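# Lift the lid off a box and set it on the table

## Task

Remove the lid from the box and put it down flat with its top side up. It must rest entirely on the table, clear of the box, and the grippers must have released it. The box has to stay standing upright. The lid must never be loose in the air more than a few centimetres above the table, though small bounces while it sits on the box are acceptable. The final arrangement only counts if it stays put without the robot supporting it.

## Robot and tools

ROBOT AND FRAME
Two arms, left_arm and right_arm, are mounted on opposite sides of a table; left_arm's base is on the +y side. Base poses in the scene frame: left_arm (-0.092, +0.465, +0.115) m, quat_wxyz (+0.809, 0, 0, -0.588); right_arm (-0.082, -0.525, +0.084) m, quat_wxyz (+0.505, 0, 0, +0.863). The scene frame has its origin at the table's centre and +z up, and the table surface is at z = +0.020 m. The arm names do not refer to sides of a camera image. Each gripper's fingers extend along its own +x axis and close along its y axis. The reported end_effector_position is the point between the finger pads, about 3 to 4 cm short of the fingertips. Reported hand positions can be slightly wrong, more so when the arm is stretched far.

THE 16-NUMBER ROW
Every command uses one row of 16 numbers covering both arms, even if only one arm should move: left_arm x, y, z, qw, qx, qy, qz, opening, then right_arm the same eight. x, y, z are an absolute target position in metres in the scene frame. The quaternion is an absolute target orientation, w first. Opening runs from -1 to 1: +1 is fully open (0.088 m), empty fingers touch near -0.80, and values below that close no further. Closing from fully open needs at least about 0.5 s. To keep an arm still or keep its orientation, resend the same full pose and opening every time, using the target quaternion you intended, not the slightly drifted one in the latest result.

TOOLS
execute_actions: argument actions, a list holding zero or one item. An empty list just returns the current state. An item with rows (1 to 15 rows) and optional steps (up to 15, default 15) runs that many control steps of 1/30 s, one row per step, with the last row repeated if rows run out. An item with only steps (up to 300) is a wait, counted from the previous result, so your thinking time is included. Optional pictures (boolean) controls whether camera images come back. A refused call sends nothing to the robot.
move: argument target (one 16-number row) and optional speed in m/s, 0.002 to 0.5, default 0.25; rotation is capped at twice that value in rad/s. Each gripper travels a straight line toward its target, both finishing together, over 0.5 to 10 s (longer paths are cut off at 10 s). Orientation turns the short way. Openings are sent at the start. The path does not avoid obstacles or the other arm, and the real gripper may lag, wander or overshoot the speed. Faster contact hits harder, and aiming deeper past a contact pushes harder. The move: line reports the ending (done, off_target, moving, held, fault), any limits (paced means a clipped pose; held means some steps were blocked, after which the arm may jump fast) and each gripper's remaining distance from its target.
wait: seconds from 0 to 10; nothing new is commanded meanwhile.
zoom_image: camera (cam_high, cam_left_wrist or cam_right_wrist) and region [x0, y0, x1, y1] in pixels of that camera's last image, with (0, 0) top-left and at most 504 by 504. All three images are 896x504. Calibration (K, distortion, T_world_to_cam) is supplied and may be off by a little.
read_manual: optional section, only "licences"; returns licence text.
finished_scene: scene, the number of the current scene. It ends the scene permanently and reports success.

LIMITS ON COMMANDS
A call is refused if any target lies more than 0.6 m from that arm's last reported position along any axis of its gripper. Each control step, the commanded pose is clipped to within 70 mm and 16 degrees of the measured pose; the controller favours position over orientation when both cannot be met. After an action ends, an arm only continues to its last clipped pose, so far targets need follow-up commands. Friction can leave a gripper short of target or tilted, and tiny moves may not happen; check pose after each move and correct tilt. Joint ranges (rad): waist -3.054 to 3.054, shoulder 0.000 to 3.142, elbow 0.000 to 2.356, wrist pitch -1.571 to 1.571, wrist yaw -1.571 to 1.571, wrist roll -3.142 to 3.142. Load limits (N m): waist 16.6, shoulder 20.6, elbow 20.5, wrist pitch 5.42, wrist yaw 5.4, wrist roll 5.07, including held weight.

RESULT LINES
The state line gives each gripper's position, quaternion and velocities. grip_measured is the finger opening on the command scale; the last joint value is the opening in metres. Readings may be off by about 1 mm, and read up to 0.061 narrower when squeezing hard. To hold something, command about 0.07 below grip_measured for a firm grip, less for a lighter one. Very thin parts (under about 3 mm) get less force. "pose unreachable" means the clearance check altered or blocked that arm's command; HELD marks affected steps. "Hand target" shows where each gripper is being driven. MOTOR HOT appears from 50 °C; at 95 °C an OVER-TEMPERATURE FAULT holds the arm and may cut its power, so avoid long loaded holds. A torque fault freezes that arm for 10 s and drops the rest of the call.

THINGS TO AVOID
Do not let the arms collide or press on each other. Do not drop or toss the lid, slam it, or lift it well above the table and let go. Do not tip the box or push anything off the table. Avoid hard pushes that could trigger torque faults. Loose objects may occasionally get a small external nudge, so confirm the final state in the images before ending the scene. The simulation keeps running while you think.

Each tool is called after "Request:" by a JSON object that holds its "op" and its "data", one argument or row to a line.

## Session

Request:
{"op": "execute_actions", "data": {
  "actions": []
}}

Scene clock: 0.00 s of 4100.00 s.
left_arm: end_effector_position=(-0.2821, +0.3766, +0.2739) grip_measured=+1.000 end_effector_quat_wxyz=(+0.457, +0.111, +0.566, -0.677) end_effector_velocity=(+0.003, -0.003, -0.001) end_effector_angular_velocity=(-0.011, -0.006, +0.022) | right_arm: end_effector_position=(-0.3055, -0.2613, +0.3779) grip_measured=+0.998 end_effector_quat_wxyz=(+0.447, +0.408, +0.793, -0.063) end_effector_velocity=(+0.003, -0.001, +0.000) end_effector_angular_velocity=(-0.004, -0.002, +0.003)
Joint positions: left_arm=[-1.747  0.664  0.596 -0.754 -0.425 -1.523  0.088] | right_arm=[ 0.298  1.412  1.567 -1.057  0.246  3.019  0.088]
Joint velocities: left_arm=[ 0.002 -0.002 -0.002 -0.007 -0.022 -0.007  0.   ] | right_arm=[-0.007 -0.007 -0.002 -0.007 -0.007 -0.007 -0.   ]
Motor temperatures (°C, as the motors report them): left_arm=[25 24 27 25 26 24] | right_arm=[26 23 25 24 25 26]
Heat: left arm: hottest elbow 27 °C (+0.0 °C/min); right arm: hottest waist 26 °C (+0.0 °C/min).
Hand target (left_arm): -0.282, +0.377, +0.274; -0.457, -0.111, -0.566, +0.677
Hand target (right_arm): -0.306, -0.261, +0.378; +0.447, +0.408, +0.793, -0.063

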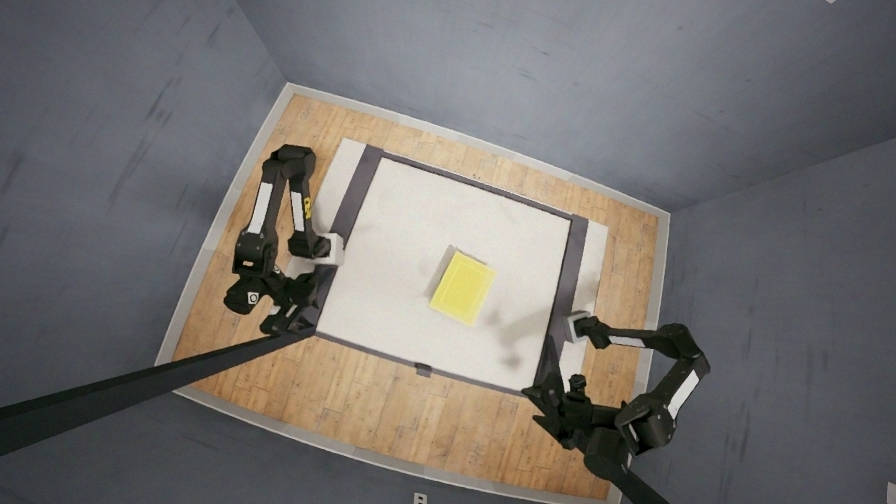

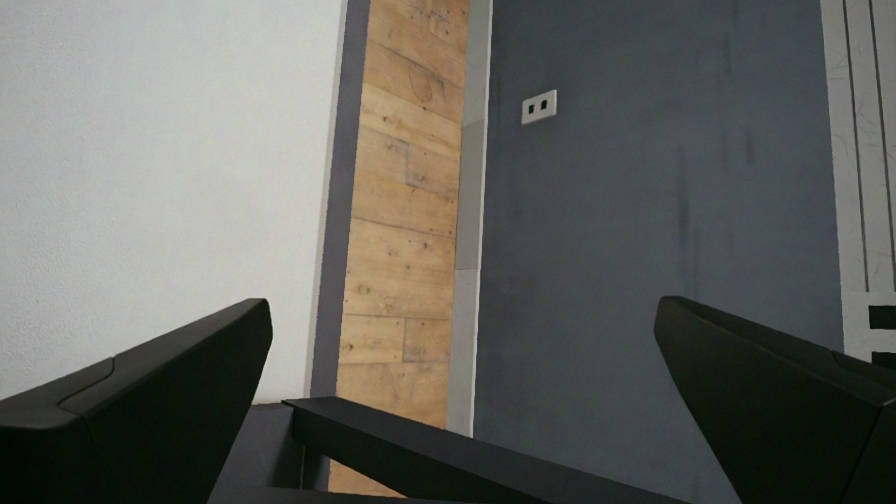

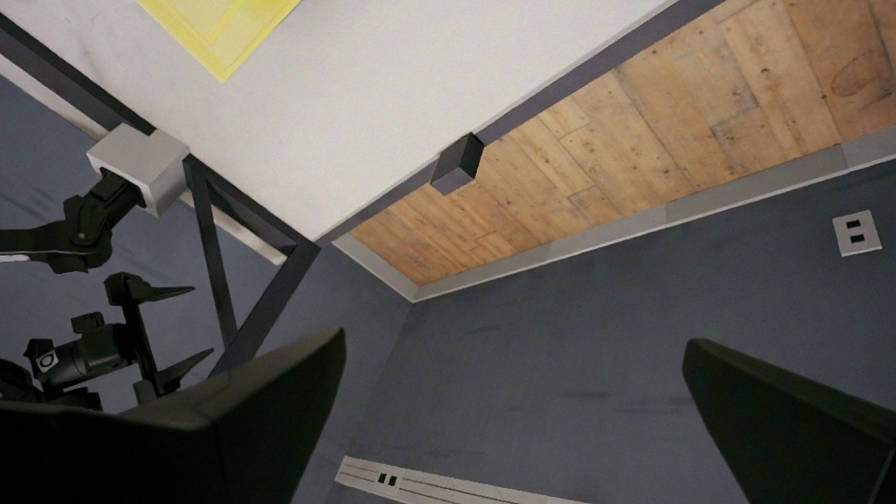

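Request:
{"op": "move", "data": {
  "target": [-0.1,0.27,0.2,0.683,0.183,0.183,-0.683,1,-0.1,-0.3,0.2,0.683,-0.183,0.183,0.683,1]
}}

Request:
{"op": "zoom_image", "data": {
  "camera": "cam_high",
  "region": [400,230,530,340]
}}

Scene clock: 6.93 s of 4100.00 s.
left_arm: end_effector_position=(-0.1195, +0.2806, +0.2131) grip_measured=+1.000 end_effector_quat_wxyz=(+0.669, +0.172, +0.228, -0.686) end_effector_velocity=(-0.001, +0.001, -0.004) end_effector_angular_velocity=(+0.013, -0.006, -0.012) | right_arm: end_effector_position=(-0.0995, -0.3011, +0.2027) grip_measured=+0.999 end_effector_quat_wxyz=(+0.684, -0.179, +0.184, +0.683) end_effector_velocity=(+0.004, -0.000, -0.001) end_effector_angular_velocity=(+0.010, -0.006, -0.002)
Joint positions: left_arm=[-0.646  0.199  0.207 -0.599 -0.234 -0.252  0.088] | right_arm=[-0.327  0.465  0.246 -0.308  0.16   0.099  0.088]
Joint velocities: left_arm=[-0.002 -0.002 -0.007 -0.007  0.007  0.007  0.   ] | right_arm=[-0.032 -0.017 -0.012  0.007 -0.022 -0.022 -0.   ]
Motor temperatures (°C, as the motors report them): left_arm=[25 24 28 25 26 24] | right_arm=[26 23 25 25 25 26]
Heat: left arm: hottest elbow 28 °C (+8.7 °C/min); right arm: hottest waist 26 °C (+0.0 °C/min).
Hand target (left_arm): -0.120, +0.281, +0.213; +0.668, +0.172, +0.228, -0.687
Hand target (right_arm): -0.099, -0.302, +0.201; +0.682, -0.181, +0.183, +0.684
Off the commanded pose (left_arm): 0.026 m, 6 deg.
Off the commanded pose (right_arm): 0.003 m, 0 deg.
move: held (left_arm); limits=held; held on 27 of 164 steps (left_arm), including the last (left_arm)
pose unreachable (left arm): on one or more control steps of this call this arm could not follow its commanded pose, so it was not sent that pose on those steps. On the call's last step it was still not sent that pose. It may still have moved: this result reports where it is.
cause: the commanded pose would bring two parts of the arm too close to each other (joints 3 (elbow) to 5 (wrist yaw) lie between them).
camera_calibration (this result's frames):
cam_left_wrist: T_world_to_cam=[[-0.994291, 0.00704695, 0.106468, -0.140016], [-0.0569471, 0.808776, -0.585353, -0.0811971], [-0.0902338, -0.588075, -0.803758, 0.399197], [0, 0, 0, 1]] pos_world=[-0.107819, 0.301414, 0.288236]
cam_right_wrist: T_world_to_cam=[[0.999425, 0.0270475, -0.020427, 0.123135], [0.0057861, -0.729966, -0.683459, -0.0466051], [-0.0333969, 0.682948, -0.729703, 0.430173], [0, 0, 0, 1]] pos_world=[-0.108428, -0.331136, 0.284561]

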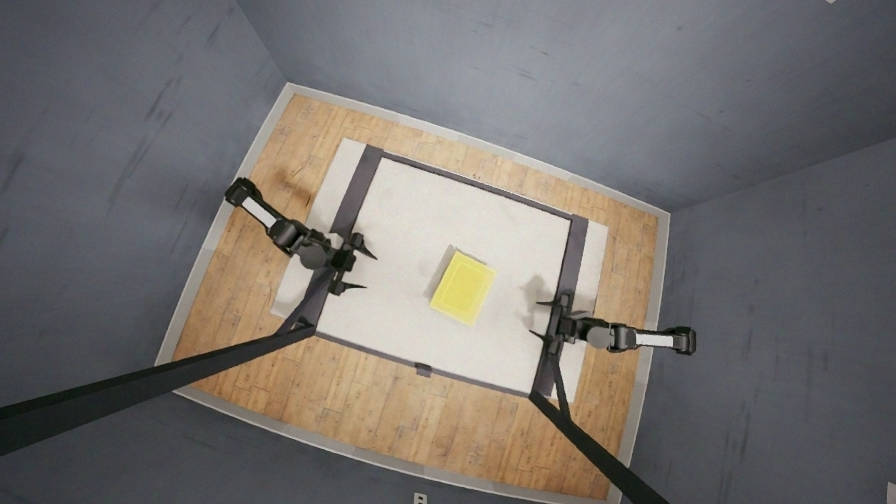

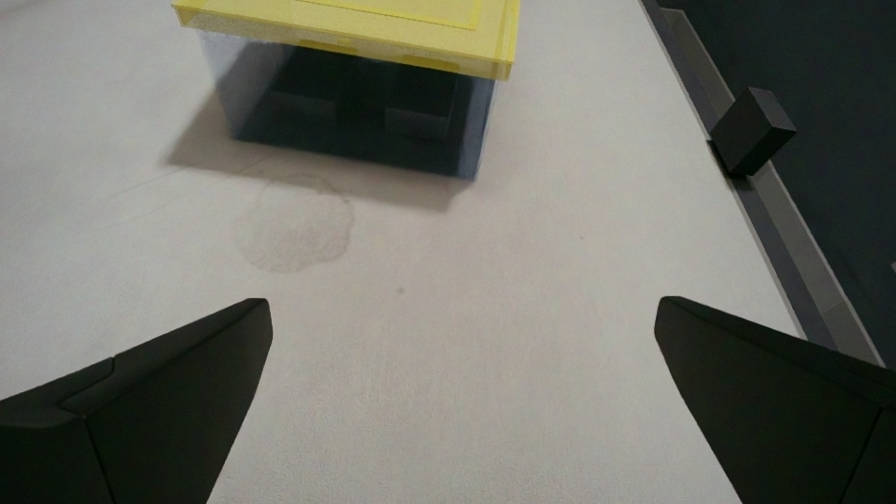

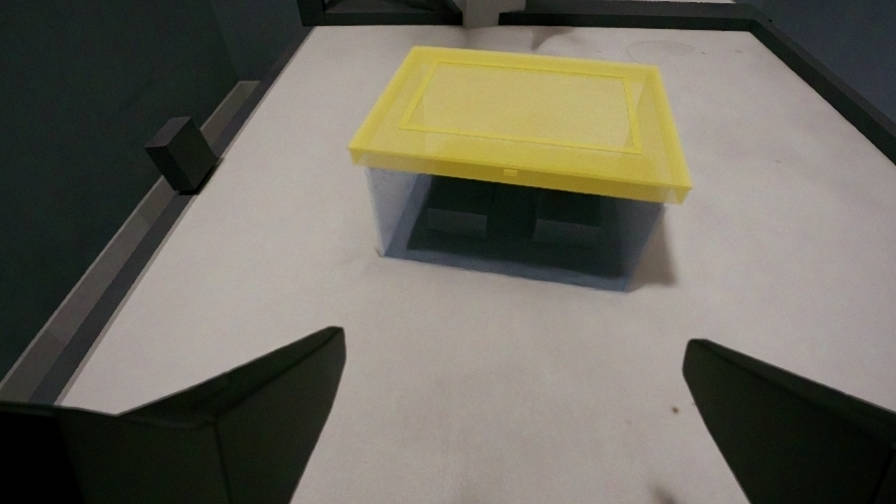

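Region (400, 230, 530, 340) of cam_high's 896x504 image, scaled by 3.877, with more detail than that image has; it fills the top 426 rows of this view, and the rest is white.

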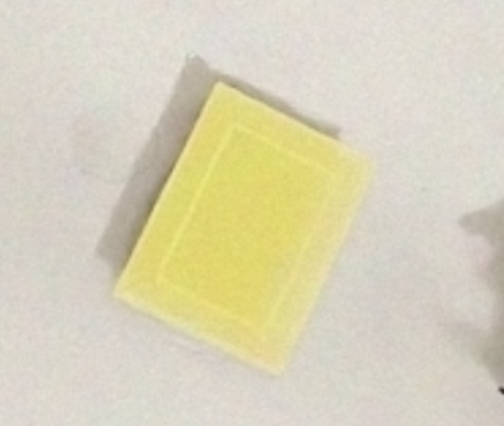

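Request:
{"op": "move", "data": {
  "target": [-0.078,0.13,0.11,0.627,0.197,0.168,-0.734,1,-0.122,-0.17,0.11,0.734,-0.168,0.197,0.627,1]
}}

Scene clock: 11.90 s of 4100.00 s.
left_arm: end_effector_position=(-0.1198, +0.2794, +0.2145) grip_measured=+1.000 end_effector_quat_wxyz=(+0.669, +0.168, +0.228, -0.687) end_effector_velocity=(+0.001, +0.001, -0.004) end_effector_angular_velocity=(+0.011, -0.002, +0.008) | right_arm: end_effector_position=(-0.1211, -0.1746, +0.1093) grip_measured=+0.999 end_effector_quat_wxyz=(+0.732, -0.169, +0.201, +0.628) end_effector_velocity=(+0.002, +0.000, -0.004) end_effector_angular_velocity=(-0.006, -0.016, +0.010)
Joint positions: left_arm=[-0.639  0.201  0.207 -0.589 -0.226 -0.251  0.088] | right_arm=[-0.253  1.728  0.374  0.784  0.35   0.221  0.088]
Joint velocities: left_arm=[-0.002 -0.002 -0.007 -0.007 -0.007 -0.007  0.   ] | right_arm=[-0.007  0.022 -0.002  0.022 -0.007 -0.022 -0.   ]
Motor temperatures (°C, as the motors report them): left_arm=[25 24 29 26 26 24] | right_arm=[26 23 26 26 25 26]
Heat: left arm: hottest elbow 29 °C (+10.1 °C/min); right arm: hottest waist 26 °C (+0.0 °C/min).
Hand target (left_arm): -0.120, +0.280, +0.214; +0.669, +0.169, +0.228, -0.688
Hand target (right_arm): -0.121, -0.172, +0.110; +0.734, -0.168, +0.197, +0.627
Off the commanded pose (left_arm): 0.187 m, 10 deg; position clipped at the last step of the last action.
Off the commanded pose (right_arm): 0.005 m, 1 deg.
After step 90, 0.43 s passed at rest.
move: held (left_arm); limits=paced,held; held on 43 of 46 steps (left_arm), including the last (left_arm)
pose unreachable (left arm): on one or more control steps of this call this arm could not follow its commanded pose, so it was not sent that pose on those steps. On the call's last step it was still not sent that pose. It may still have moved: this result reports where it is.
cause: the commanded pose would bring two parts of the arm too close to each other (joints 3 (elbow) to 5 (wrist yaw) lie between them).
camera_calibration (this result's frames):
cam_left_wrist: T_world_to_cam=[[-0.99373, 0.00828573, 0.111495, -0.141758], [-0.0595344, 0.80489, -0.59043, -0.0775851], [-0.0946335, -0.593367, -0.79935, 0.399597], [0, 0, 0, 1]] pos_world=[-0.107673, 0.300729, 0.289414]
cam_right_wrist: T_world_to_cam=[[0.992173, -0.123445, -0.0188347, 0.112066], [-0.103709, -0.730573, -0.674913, -0.0322518], [0.0695544, 0.671584, -0.737657, 0.286202], [0, 0, 0, 1]] pos_world=[-0.13444, -0.201937, 0.191463]

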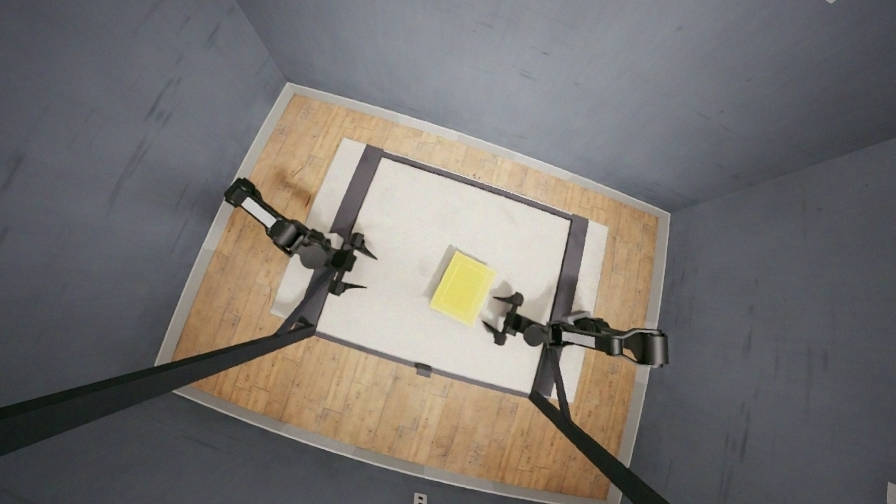

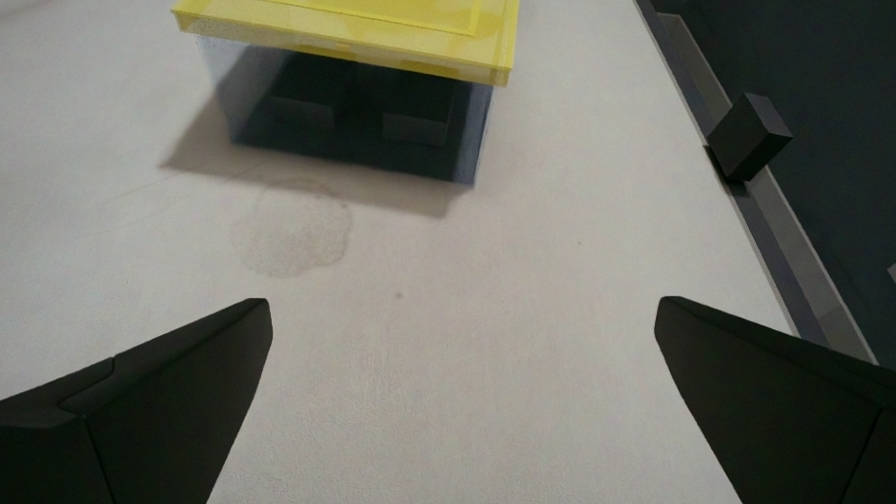

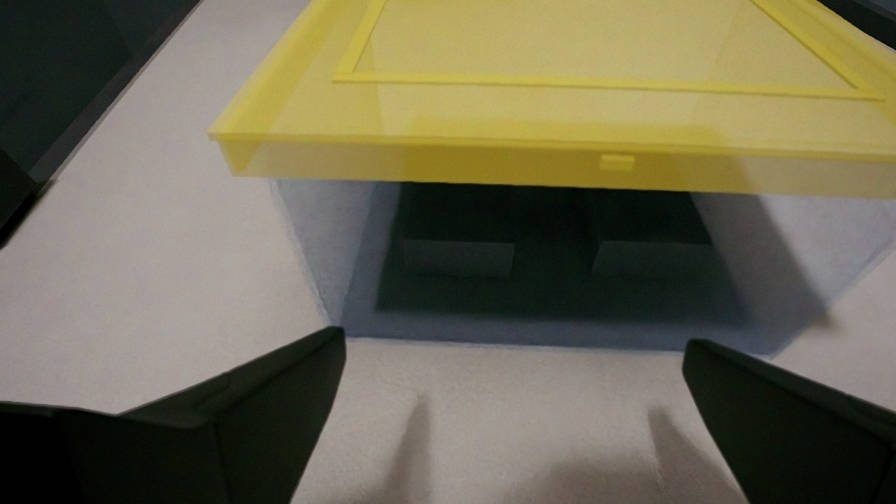

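Request:
{"op": "move", "data": {
  "target": [-0.09,0.2,0.27,0.669,0.168,0.228,-0.687,1,-0.102,-0.173,0.10,0.734,-0.168,0.197,0.627,1]
}}

Request:
{"op": "move", "data": {
  "target": [-0.062,0.13,0.10,0.627,0.197,0.168,-0.734,1,-0.102,-0.173,0.10,0.734,-0.168,0.197,0.627,1]
}}

Scene clock: 13.80 s of 4100.00 s.
left_arm: end_effector_position=(-0.0912, +0.2026, +0.2649) grip_measured=+1.000 end_effector_quat_wxyz=(+0.669, +0.170, +0.233, -0.685) end_effector_velocity=(-0.000, -0.001, -0.003) end_effector_angular_velocity=(+0.022, +0.012, +0.000) | right_arm: end_effector_position=(-0.1029, -0.1716, +0.1030) grip_measured=+0.999 end_effector_quat_wxyz=(+0.736, -0.164, +0.196, +0.627) end_effector_velocity=(+0.002, -0.001, -0.000) end_effector_angular_velocity=(+0.001, -0.002, +0.003)
Joint positions: left_arm=[-0.25   0.76   0.456 -0.275  0.101 -0.045  0.088] | right_arm=[-0.329  1.781  0.355  0.883  0.294  0.178  0.088]
Joint velocities: left_arm=[ 0.002  0.022  0.007 -0.007  0.007 -0.007  0.   ] | right_arm=[-0.007 -0.002 -0.007  0.007 -0.007 -0.007  0.   ]
Motor temperatures (°C, as the motors report them): left_arm=[25 24 29 26 26 24] | right_arm=[26 24 26 26 25 26]
Heat: left arm: hottest elbow 29 °C (+8.7 °C/min); right arm: hottest waist 26 °C (+0.0 °C/min).
Hand target (left_arm): -0.090, +0.200, +0.269; +0.669, +0.168, +0.229, -0.687
Hand target (right_arm): -0.102, -0.173, +0.100; +0.734, -0.168, +0.197, +0.627
Off the commanded pose (left_arm): 0.006 m, 1 deg.
Off the commanded pose (right_arm): 0.003 m, 1 deg.
move: done
camera_calibration (this result's frames):
cam_left_wrist: T_world_to_cam=[[-0.993119, 0.00355193, 0.117056, -0.118765], [-0.0656362, 0.810914, -0.581473, 0.0115685], [-0.0969876, -0.585155, -0.805101, 0.396652], [0, 0, 0, 1]] pos_world=[-0.0787186, 0.223144, 0.339974]
cam_right_wrist: T_world_to_cam=[[0.991437, -0.129168, -0.0192038, 0.0931934], [-0.107064, -0.71981, -0.685865, -0.0298277], [0.0747687, 0.682048, -0.727475, 0.279555], [0, 0, 0, 1]] pos_world=[-0.116491, -0.200103, 0.184701]

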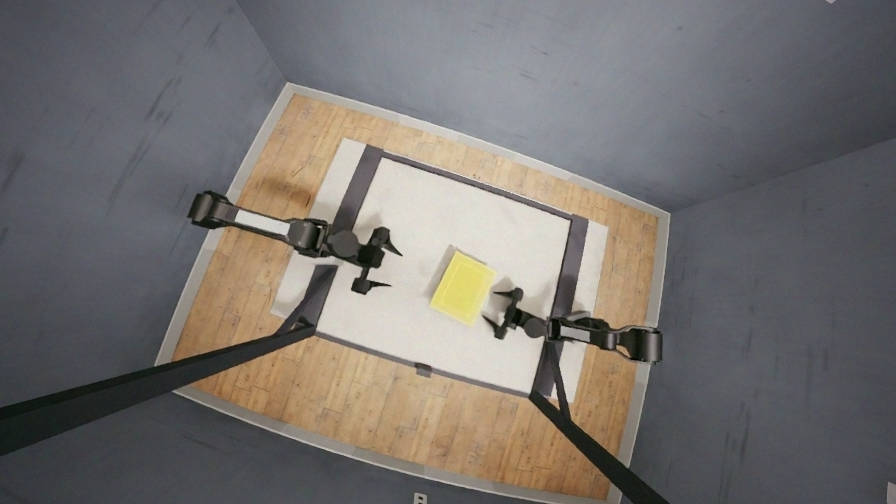

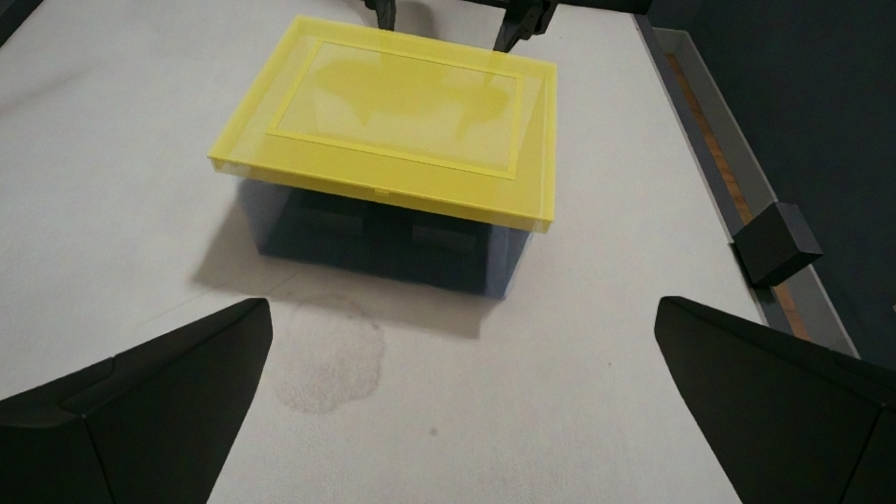

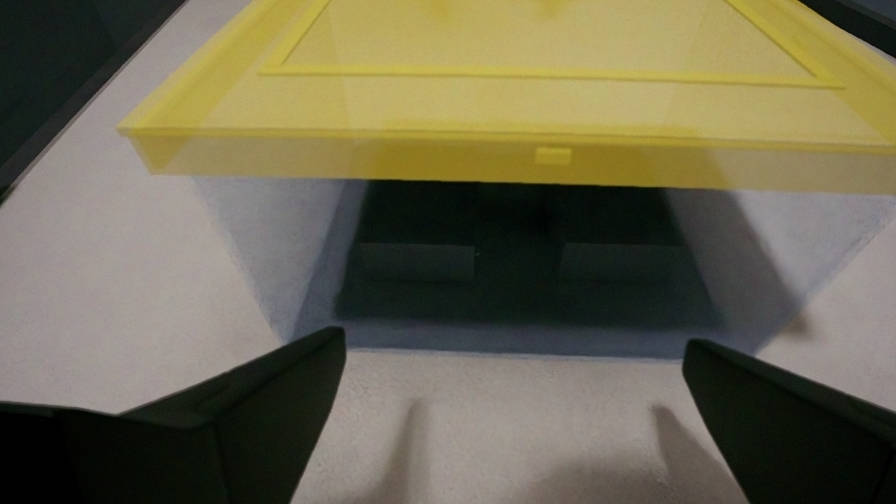

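Scene clock: 15.40 s of 4100.00 s.
left_arm: end_effector_position=(-0.0641, +0.1329, +0.1027) grip_measured=+1.000 end_effector_quat_wxyz=(+0.626, +0.200, +0.165, -0.735) end_effector_velocity=(+0.002, +0.000, -0.002) end_effector_angular_velocity=(+0.002, +0.014, +0.020) | right_arm: end_effector_position=(-0.1025, -0.1716, +0.1026) grip_measured=+0.999 end_effector_quat_wxyz=(+0.736, -0.164, +0.196, +0.627) end_effector_velocity=(-0.002, -0.001, -0.003) end_effector_angular_velocity=(-0.016, +0.007, +0.005)
Joint positions: left_arm=[-0.078  1.946  0.276  1.11   0.337  0.213  0.088] | right_arm=[-0.33   1.782  0.355  0.884  0.293  0.177  0.088]
Joint velocities: left_arm=[ 0.002  0.017 -0.002  0.022 -0.007 -0.022  0.   ] | right_arm=[ 0.002 -0.002  0.002 -0.022 -0.007  0.007 -0.   ]
Motor temperatures (°C, as the motors report them): left_arm=[25 24 29 26 26 24] | right_arm=[26 24 26 26 25 26]
Heat: left arm: hottest elbow 29 °C (+7.8 °C/min); right arm: hottest waist 26 °C (+0.0 °C/min).
Hand target (left_arm): -0.063, +0.132, +0.101; +0.627, +0.197, +0.169, -0.734
Hand target (right_arm): -0.102, -0.173, +0.100; +0.735, -0.168, +0.197, +0.627
Off the commanded pose (left_arm): 0.004 m, 0 deg.
Off the commanded pose (right_arm): 0.003 m, 0 deg.
move: done
camera_calibration (this result's frames):
cam_left_wrist: T_world_to_cam=[[-0.985566, 0.168466, 0.0166887, -0.0837778], [0.120825, 0.769033, -0.627685, -0.00216161], [-0.118578, -0.616609, -0.778288, 0.227902], [0, 0, 0, 1]] pos_world=[-0.0552833, 0.156303, 0.177415]
cam_right_wrist: T_world_to_cam=[[0.991391, -0.129622, -0.0184949, 0.0926757], [-0.106971, -0.720373, -0.685288, -0.0302064], [0.0755049, 0.681367, -0.728037, 0.279284], [0, 0, 0, 1]] pos_world=[-0.116196, -0.200042, 0.184343]

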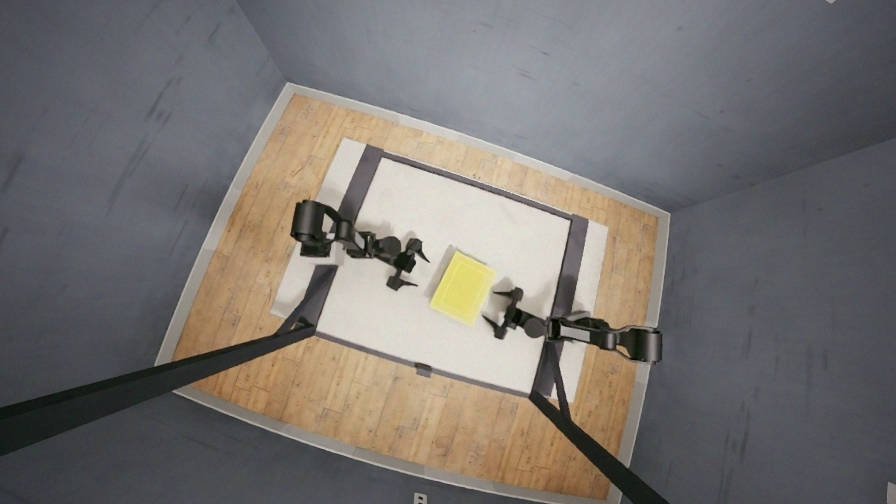

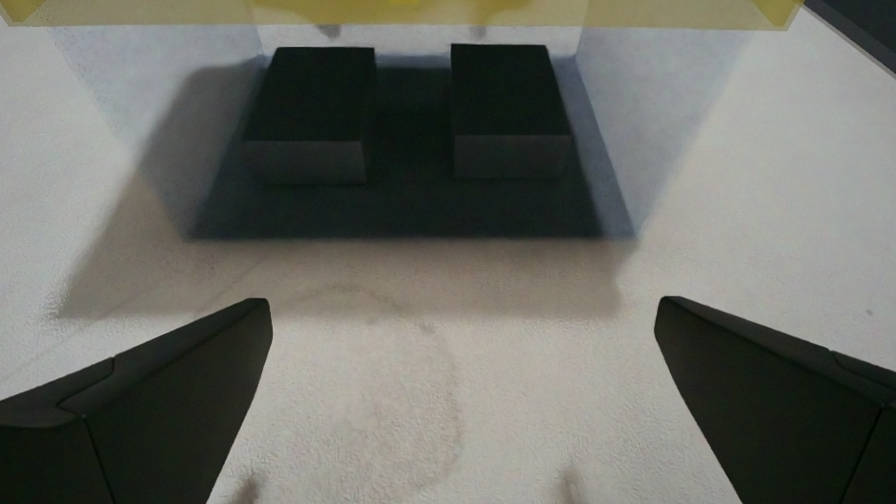

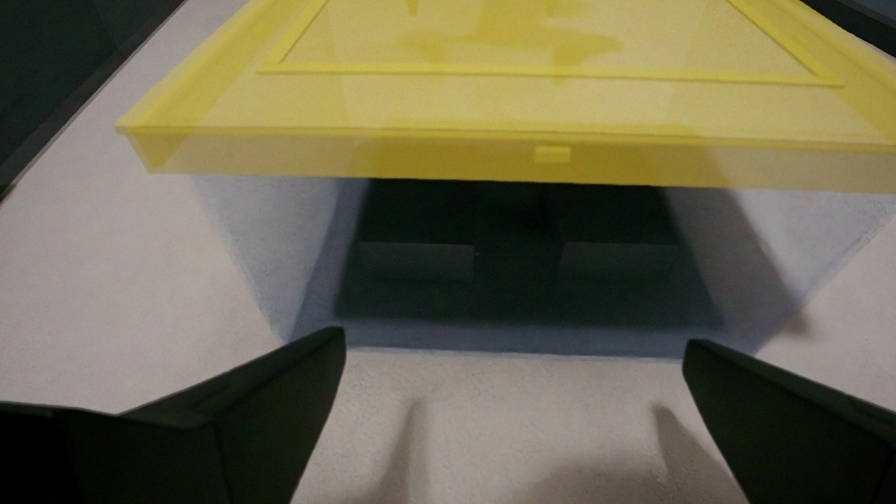

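Request:
{"op": "move", "data": {
  "target": [-0.056,0.085,0.105,0.627,0.197,0.168,-0.734,1,-0.092,-0.14,0.10,0.734,-0.168,0.197,0.627,1],
  "speed": 0.04
}}

Scene clock: 18.33 s of 4100.00 s.
left_arm: end_effector_position=(-0.0558, +0.0867, +0.1068) grip_measured=+1.000 end_effector_quat_wxyz=(+0.628, +0.197, +0.164, -0.735) end_effector_velocity=(-0.002, -0.000, -0.003) end_effector_angular_velocity=(+0.019, +0.006, +0.003) | right_arm: end_effector_position=(-0.0923, -0.1428, +0.1007) grip_measured=+0.999 end_effector_quat_wxyz=(+0.735, -0.166, +0.197, +0.627) end_effector_velocity=(+0.004, -0.001, -0.001) end_effector_angular_velocity=(-0.008, -0.011, -0.010)
Joint positions: left_arm=[-0.089  1.992  0.464  0.976  0.327  0.202  0.088] | right_arm=[-0.39   1.857  0.465  0.854  0.241  0.145  0.088]
Joint velocities: left_arm=[-0.007  0.002  0.007 -0.022 -0.007 -0.007  0.   ] | right_arm=[-0.007 -0.002 -0.002 -0.007  0.007 -0.007  0.   ]
Motor temperatures (°C, as the motors report them): left_arm=[25 24 29 26 26 24] | right_arm=[26 24 26 26 25 26]
Heat: left arm: hottest elbow 29 °C (+6.5 °C/min); right arm: hottest waist 26 °C (+0.0 °C/min).
Hand target (left_arm): -0.056, +0.085, +0.105; +0.627, +0.197, +0.168, -0.734
Hand target (right_arm): -0.092, -0.140, +0.100; +0.734, -0.168, +0.197, +0.627
Off the commanded pose (left_arm): 0.002 m, 0 deg.
Off the commanded pose (right_arm): 0.003 m, 0 deg.
move: done
camera_calibration (this result's frames):
cam_left_wrist: T_world_to_cam=[[-0.986016, 0.165722, 0.0175453, -0.0677304], [0.117469, 0.765853, -0.632195, 0.0354412], [-0.118206, -0.621293, -0.774611, 0.20365], [0, 0, 0, 1]] pos_world=[-0.0468739, 0.110608, 0.181344]
cam_right_wrist: T_world_to_cam=[[0.991464, -0.129214, -0.0174236, 0.0862571], [-0.106289, -0.723591, -0.681996, -0.0103496], [0.0755161, 0.678026, -0.731148, 0.257339], [0, 0, 0, 1]] pos_world=[-0.106054, -0.170826, 0.182598]

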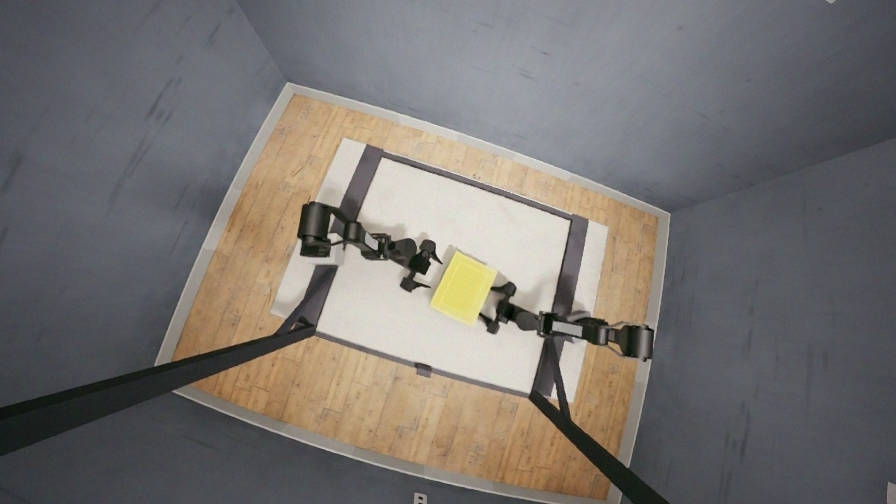

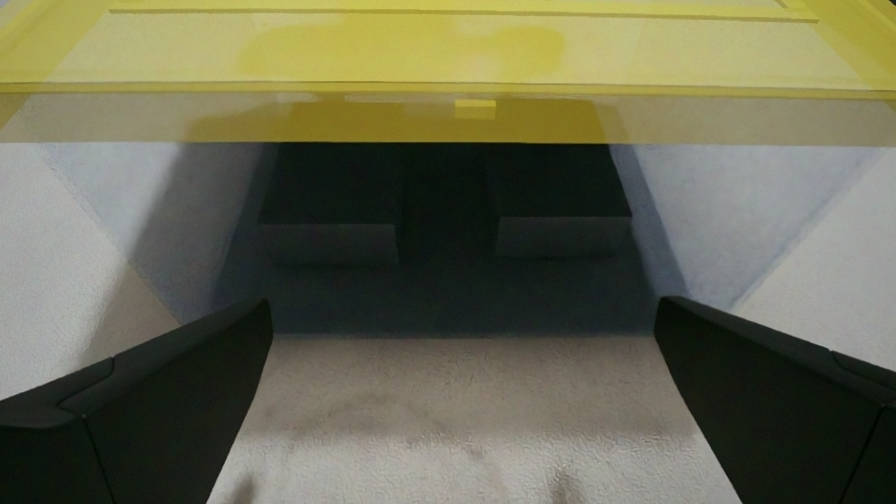

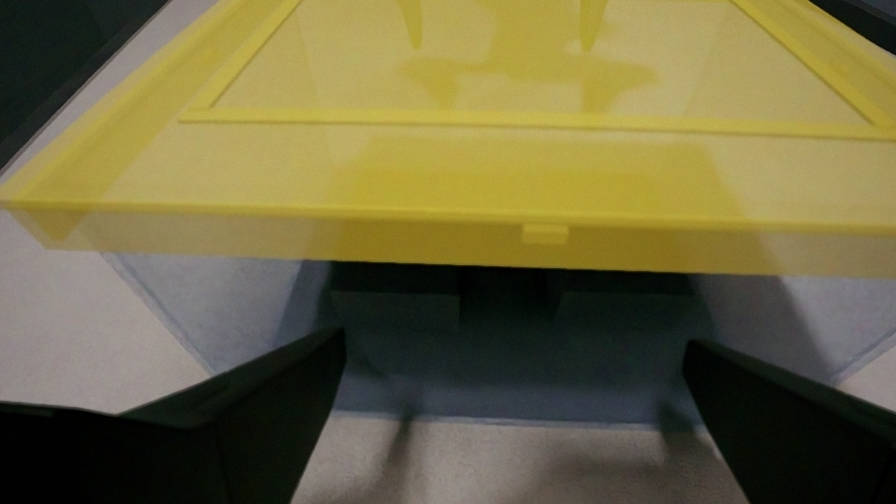

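Request:
{"op": "move", "data": {
  "target": [-0.06,0.055,0.105,0.627,0.197,0.168,-0.734,1,-0.087,-0.12,0.10,0.734,-0.168,0.197,0.627,1],
  "speed": 0.03
}}

Scene clock: 20.50 s of 4100.00 s.
left_arm: end_effector_position=(-0.0577, +0.0663, +0.1069) grip_measured=+1.000 end_effector_quat_wxyz=(+0.627, +0.198, +0.169, -0.734) end_effector_velocity=(+0.005, -0.002, +0.002) end_effector_angular_velocity=(-0.011, -0.020, +0.017) | right_arm: end_effector_position=(-0.0910, -0.1325, +0.1003) grip_measured=+0.999 end_effector_quat_wxyz=(+0.733, -0.170, +0.199, +0.628) end_effector_velocity=(-0.002, -0.001, -0.003) end_effector_angular_velocity=(-0.018, -0.004, +0.012)
Joint positions: left_arm=[-0.113  2.019  0.548  0.916  0.306  0.187  0.088] | right_arm=[-0.402  1.877  0.509  0.823  0.226  0.135  0.088]
Joint velocities: left_arm=[ 0.002 -0.002  0.002  0.007 -0.022  0.007  0.   ] | right_arm=[ 0.002 -0.002  0.002 -0.022 -0.007 -0.007 -0.   ]
Motor temperatures (°C, as the motors report them): left_arm=[25 24 29 27 26 24] | right_arm=[26 24 26 26 25 26]
Heat: left arm: hottest elbow 29 °C (+5.9 °C/min); right arm: hottest waist 26 °C (+0.0 °C/min).
Hand target (left_arm): -0.060, +0.056, +0.105; +0.627, +0.197, +0.168, -0.735
Hand target (right_arm): -0.087, -0.121, +0.100; +0.734, -0.168, +0.197, +0.627
Off the commanded pose (left_arm): 0.012 m, 0 deg.
Off the commanded pose (right_arm): 0.013 m, 0 deg.
move: off_target (left_arm, right_arm)
camera_calibration (this result's frames):
cam_left_wrist: T_world_to_cam=[[-0.986279, 0.163578, 0.0222532, -0.0666222], [0.113777, 0.771213, -0.626326, 0.0501747], [-0.119615, -0.615201, -0.779243, 0.190876], [0, 0, 0, 1]] pos_world=[-0.0485851, 0.0896296, 0.181647]
cam_right_wrist: T_world_to_cam=[[0.992187, -0.123883, -0.0147554, 0.0867172], [-0.101203, -0.730042, -0.675867, -0.00411576], [0.0729565, 0.67208, -0.736876, 0.249529], [0, 0, 0, 1]] pos_world=[-0.104661, -0.159965, 0.182369]

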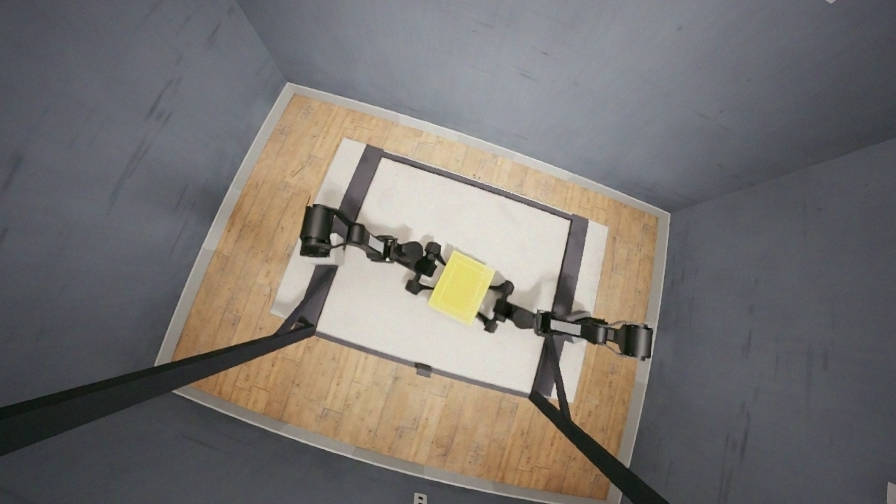

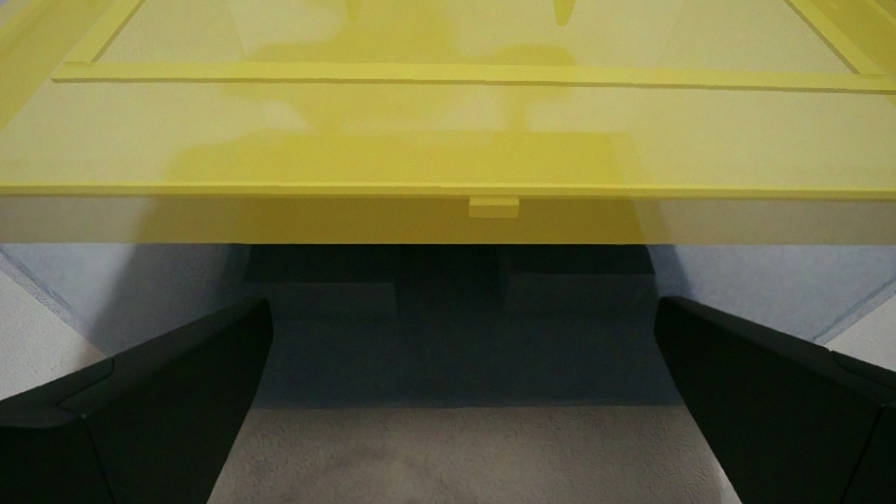

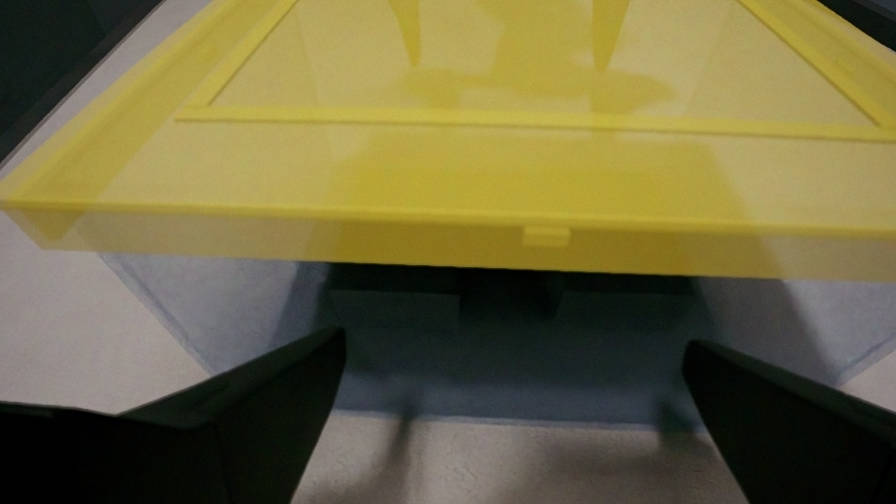

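Request:
{"op": "move", "data": {
  "target": [-0.058,0.064,0.125,0.627,0.197,0.168,-0.734,1,-0.090,-0.130,0.12,0.734,-0.168,0.197,0.627,1],
  "speed": 0.02
}}

Scene clock: 22.30 s of 4100.00 s.
left_arm: end_effector_position=(-0.0578, +0.0679, +0.1187) grip_measured=+1.000 end_effector_quat_wxyz=(+0.626, +0.201, +0.175, -0.733) end_effector_velocity=(+0.000, -0.001, +0.005) end_effector_angular_velocity=(-0.001, +0.002, +0.007) | right_arm: end_effector_position=(-0.0906, -0.1344, +0.1115) grip_measured=+0.999 end_effector_quat_wxyz=(+0.732, -0.177, +0.203, +0.626) end_effector_velocity=(-0.000, +0.001, +0.003) end_effector_angular_velocity=(-0.004, -0.003, +0.008)
Joint positions: left_arm=[-0.112  1.948  0.55   0.829  0.307  0.185  0.088] | right_arm=[-0.403  1.808  0.519  0.727  0.226  0.135  0.088]
Joint velocities: left_arm=[-0.002 -0.022  0.002 -0.022 -0.007 -0.007  0.   ] | right_arm=[-0.002 -0.012  0.007 -0.022 -0.007 -0.007  0.   ]
Motor temperatures (°C, as the motors report them): left_arm=[25 25 29 27 26 24] | right_arm=[26 24 27 26 25 26]
Heat: left arm: hottest elbow 29 °C (+5.4 °C/min); right arm: hottest elbow 27 °C (+2.7 °C/min).
Hand target (left_arm): -0.058, +0.064, +0.125; +0.627, +0.197, +0.168, -0.734
Hand target (right_arm): -0.090, -0.130, +0.120; +0.734, -0.168, +0.197, +0.627
Off the commanded pose (left_arm): 0.007 m, 1 deg.
Off the commanded pose (right_arm): 0.010 m, 1 deg.
move: off_target (right_arm)
camera_calibration (this result's frames):
cam_left_wrist: T_world_to_cam=[[-0.986289, 0.162545, 0.028514, -0.0679178], [0.110681, 0.779699, -0.616295, 0.0544556], [-0.122408, -0.604689, -0.786999, 0.201035], [0, 0, 0, 1]] pos_world=[-0.0484053, 0.0901447, 0.193712]
cam_right_wrist: T_world_to_cam=[[0.992163, -0.124471, -0.0109692, 0.0858025], [-0.100295, -0.740929, -0.664052, -0.000578342], [0.0745281, 0.659948, -0.747606, 0.258678], [0, 0, 0, 1]] pos_world=[-0.104467, -0.160462, 0.193946]

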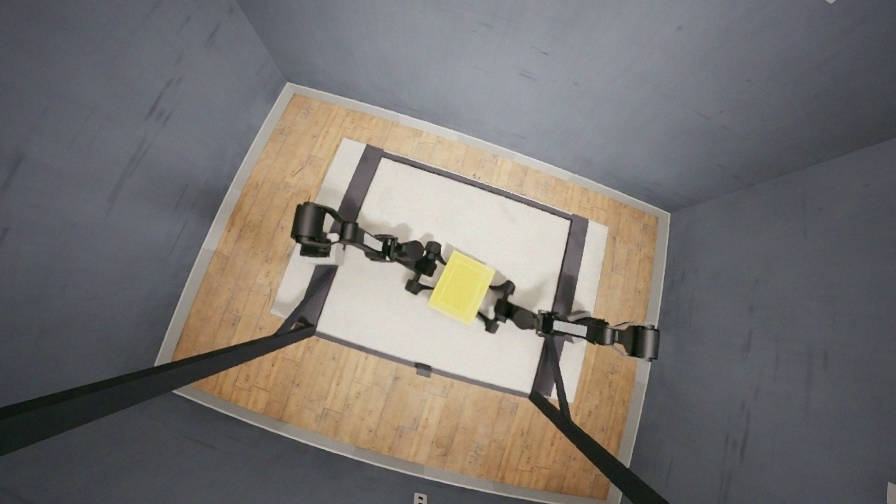

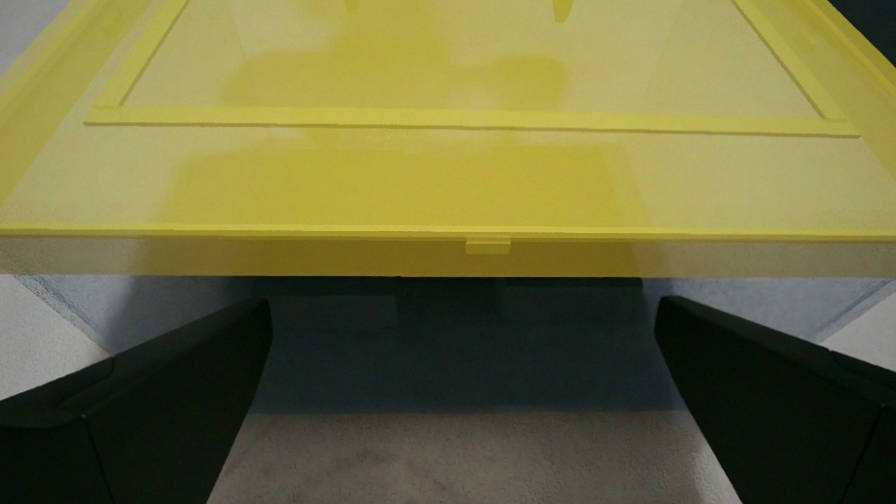

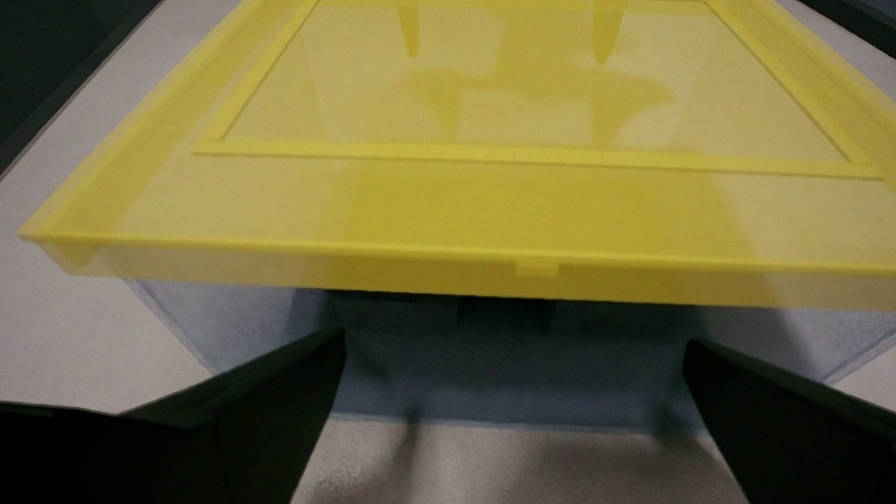

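Request:
{"op": "move", "data": {
  "target": [-0.058,0.065,0.145,0.627,0.197,0.168,-0.734,1,-0.090,-0.132,0.144,0.734,-0.168,0.197,0.627,1],
  "speed": 0.015
}}

Scene clock: 25.60 s of 4100.00 s.
left_arm: end_effector_position=(-0.0583, +0.0710, +0.1344) grip_measured=+1.000 end_effector_quat_wxyz=(+0.624, +0.205, +0.181, -0.732) end_effector_velocity=(-0.002, +0.001, +0.003) end_effector_angular_velocity=(-0.000, +0.022, +0.003) | right_arm: end_effector_position=(-0.0903, -0.1370, +0.1329) grip_measured=+0.999 end_effector_quat_wxyz=(+0.731, -0.180, +0.206, +0.625) end_effector_velocity=(+0.000, -0.003, -0.000) end_effector_angular_velocity=(-0.014, -0.004, +0.008)
Joint positions: left_arm=[-0.112  1.858  0.553  0.721  0.306  0.185  0.088] | right_arm=[-0.403  1.699  0.536  0.593  0.226  0.135  0.088]
Joint velocities: left_arm=[-0.002 -0.012 -0.002 -0.007  0.007 -0.022  0.   ] | right_arm=[-0.002 -0.012 -0.002 -0.022 -0.007 -0.007  0.   ]
Motor temperatures (°C, as the motors report them): left_arm=[25 25 29 27 26 24] | right_arm=[26 25 27 27 25 26]
Heat: left arm: hottest elbow 29 °C (+4.7 °C/min); right arm: hottest elbow 27 °C (+2.3 °C/min).
Hand target (left_arm): -0.058, +0.065, +0.145; +0.627, +0.197, +0.168, -0.734
Hand target (right_arm): -0.090, -0.132, +0.144; +0.734, -0.168, +0.197, +0.627
Off the commanded pose (left_arm): 0.012 m, 2 deg.
Off the commanded pose (right_arm): 0.012 m, 2 deg.
move: off_target (left_arm, right_arm)
camera_calibration (this result's frames):
cam_left_wrist: T_world_to_cam=[[-0.986316, 0.161473, 0.0332837, -0.069958], [0.108659, 0.788496, -0.605366, 0.0595311], [-0.123994, -0.593465, -0.795251, 0.215424], [0, 0, 0, 1]] pos_world=[-0.0487579, 0.0922029, 0.209683]
cam_right_wrist: T_world_to_cam=[[0.992171, -0.124551, -0.00911898, 0.0851777], [-0.0997226, -0.746195, -0.658217, 0.0102955], [0.0751773, 0.653973, -0.752773, 0.276303], [0, 0, 0, 1]] pos_world=[-0.104256, -0.162403, 0.215547]

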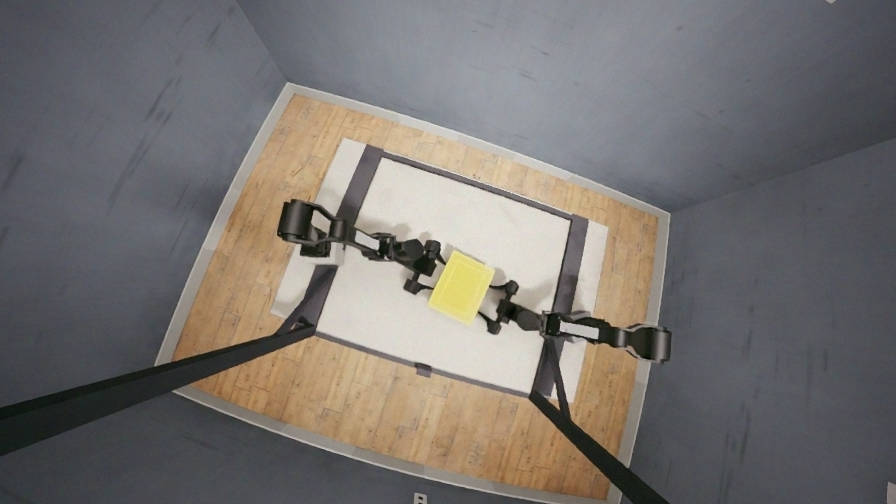

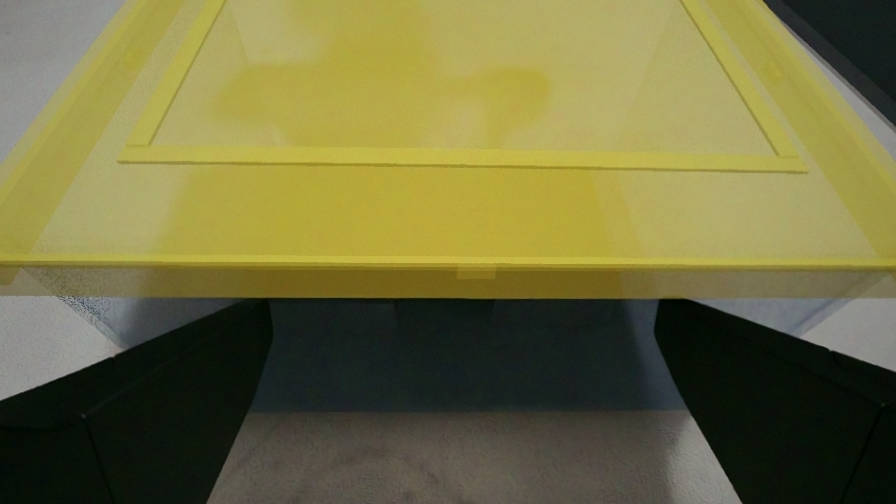

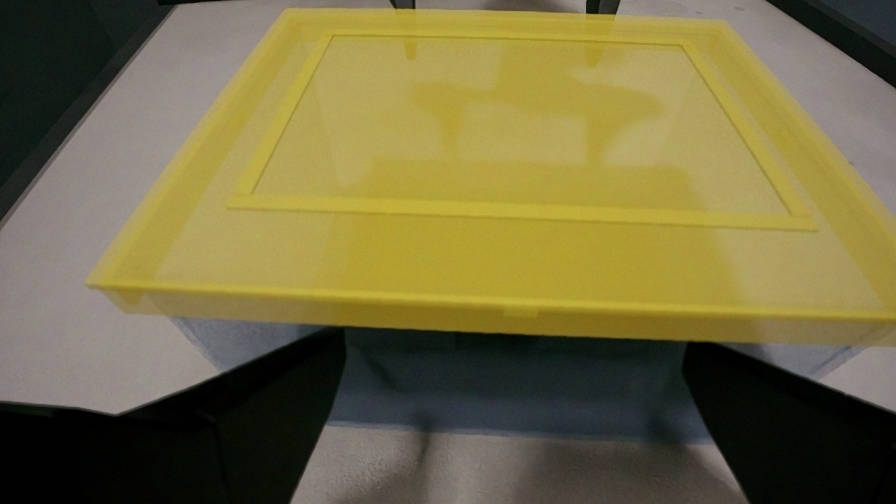

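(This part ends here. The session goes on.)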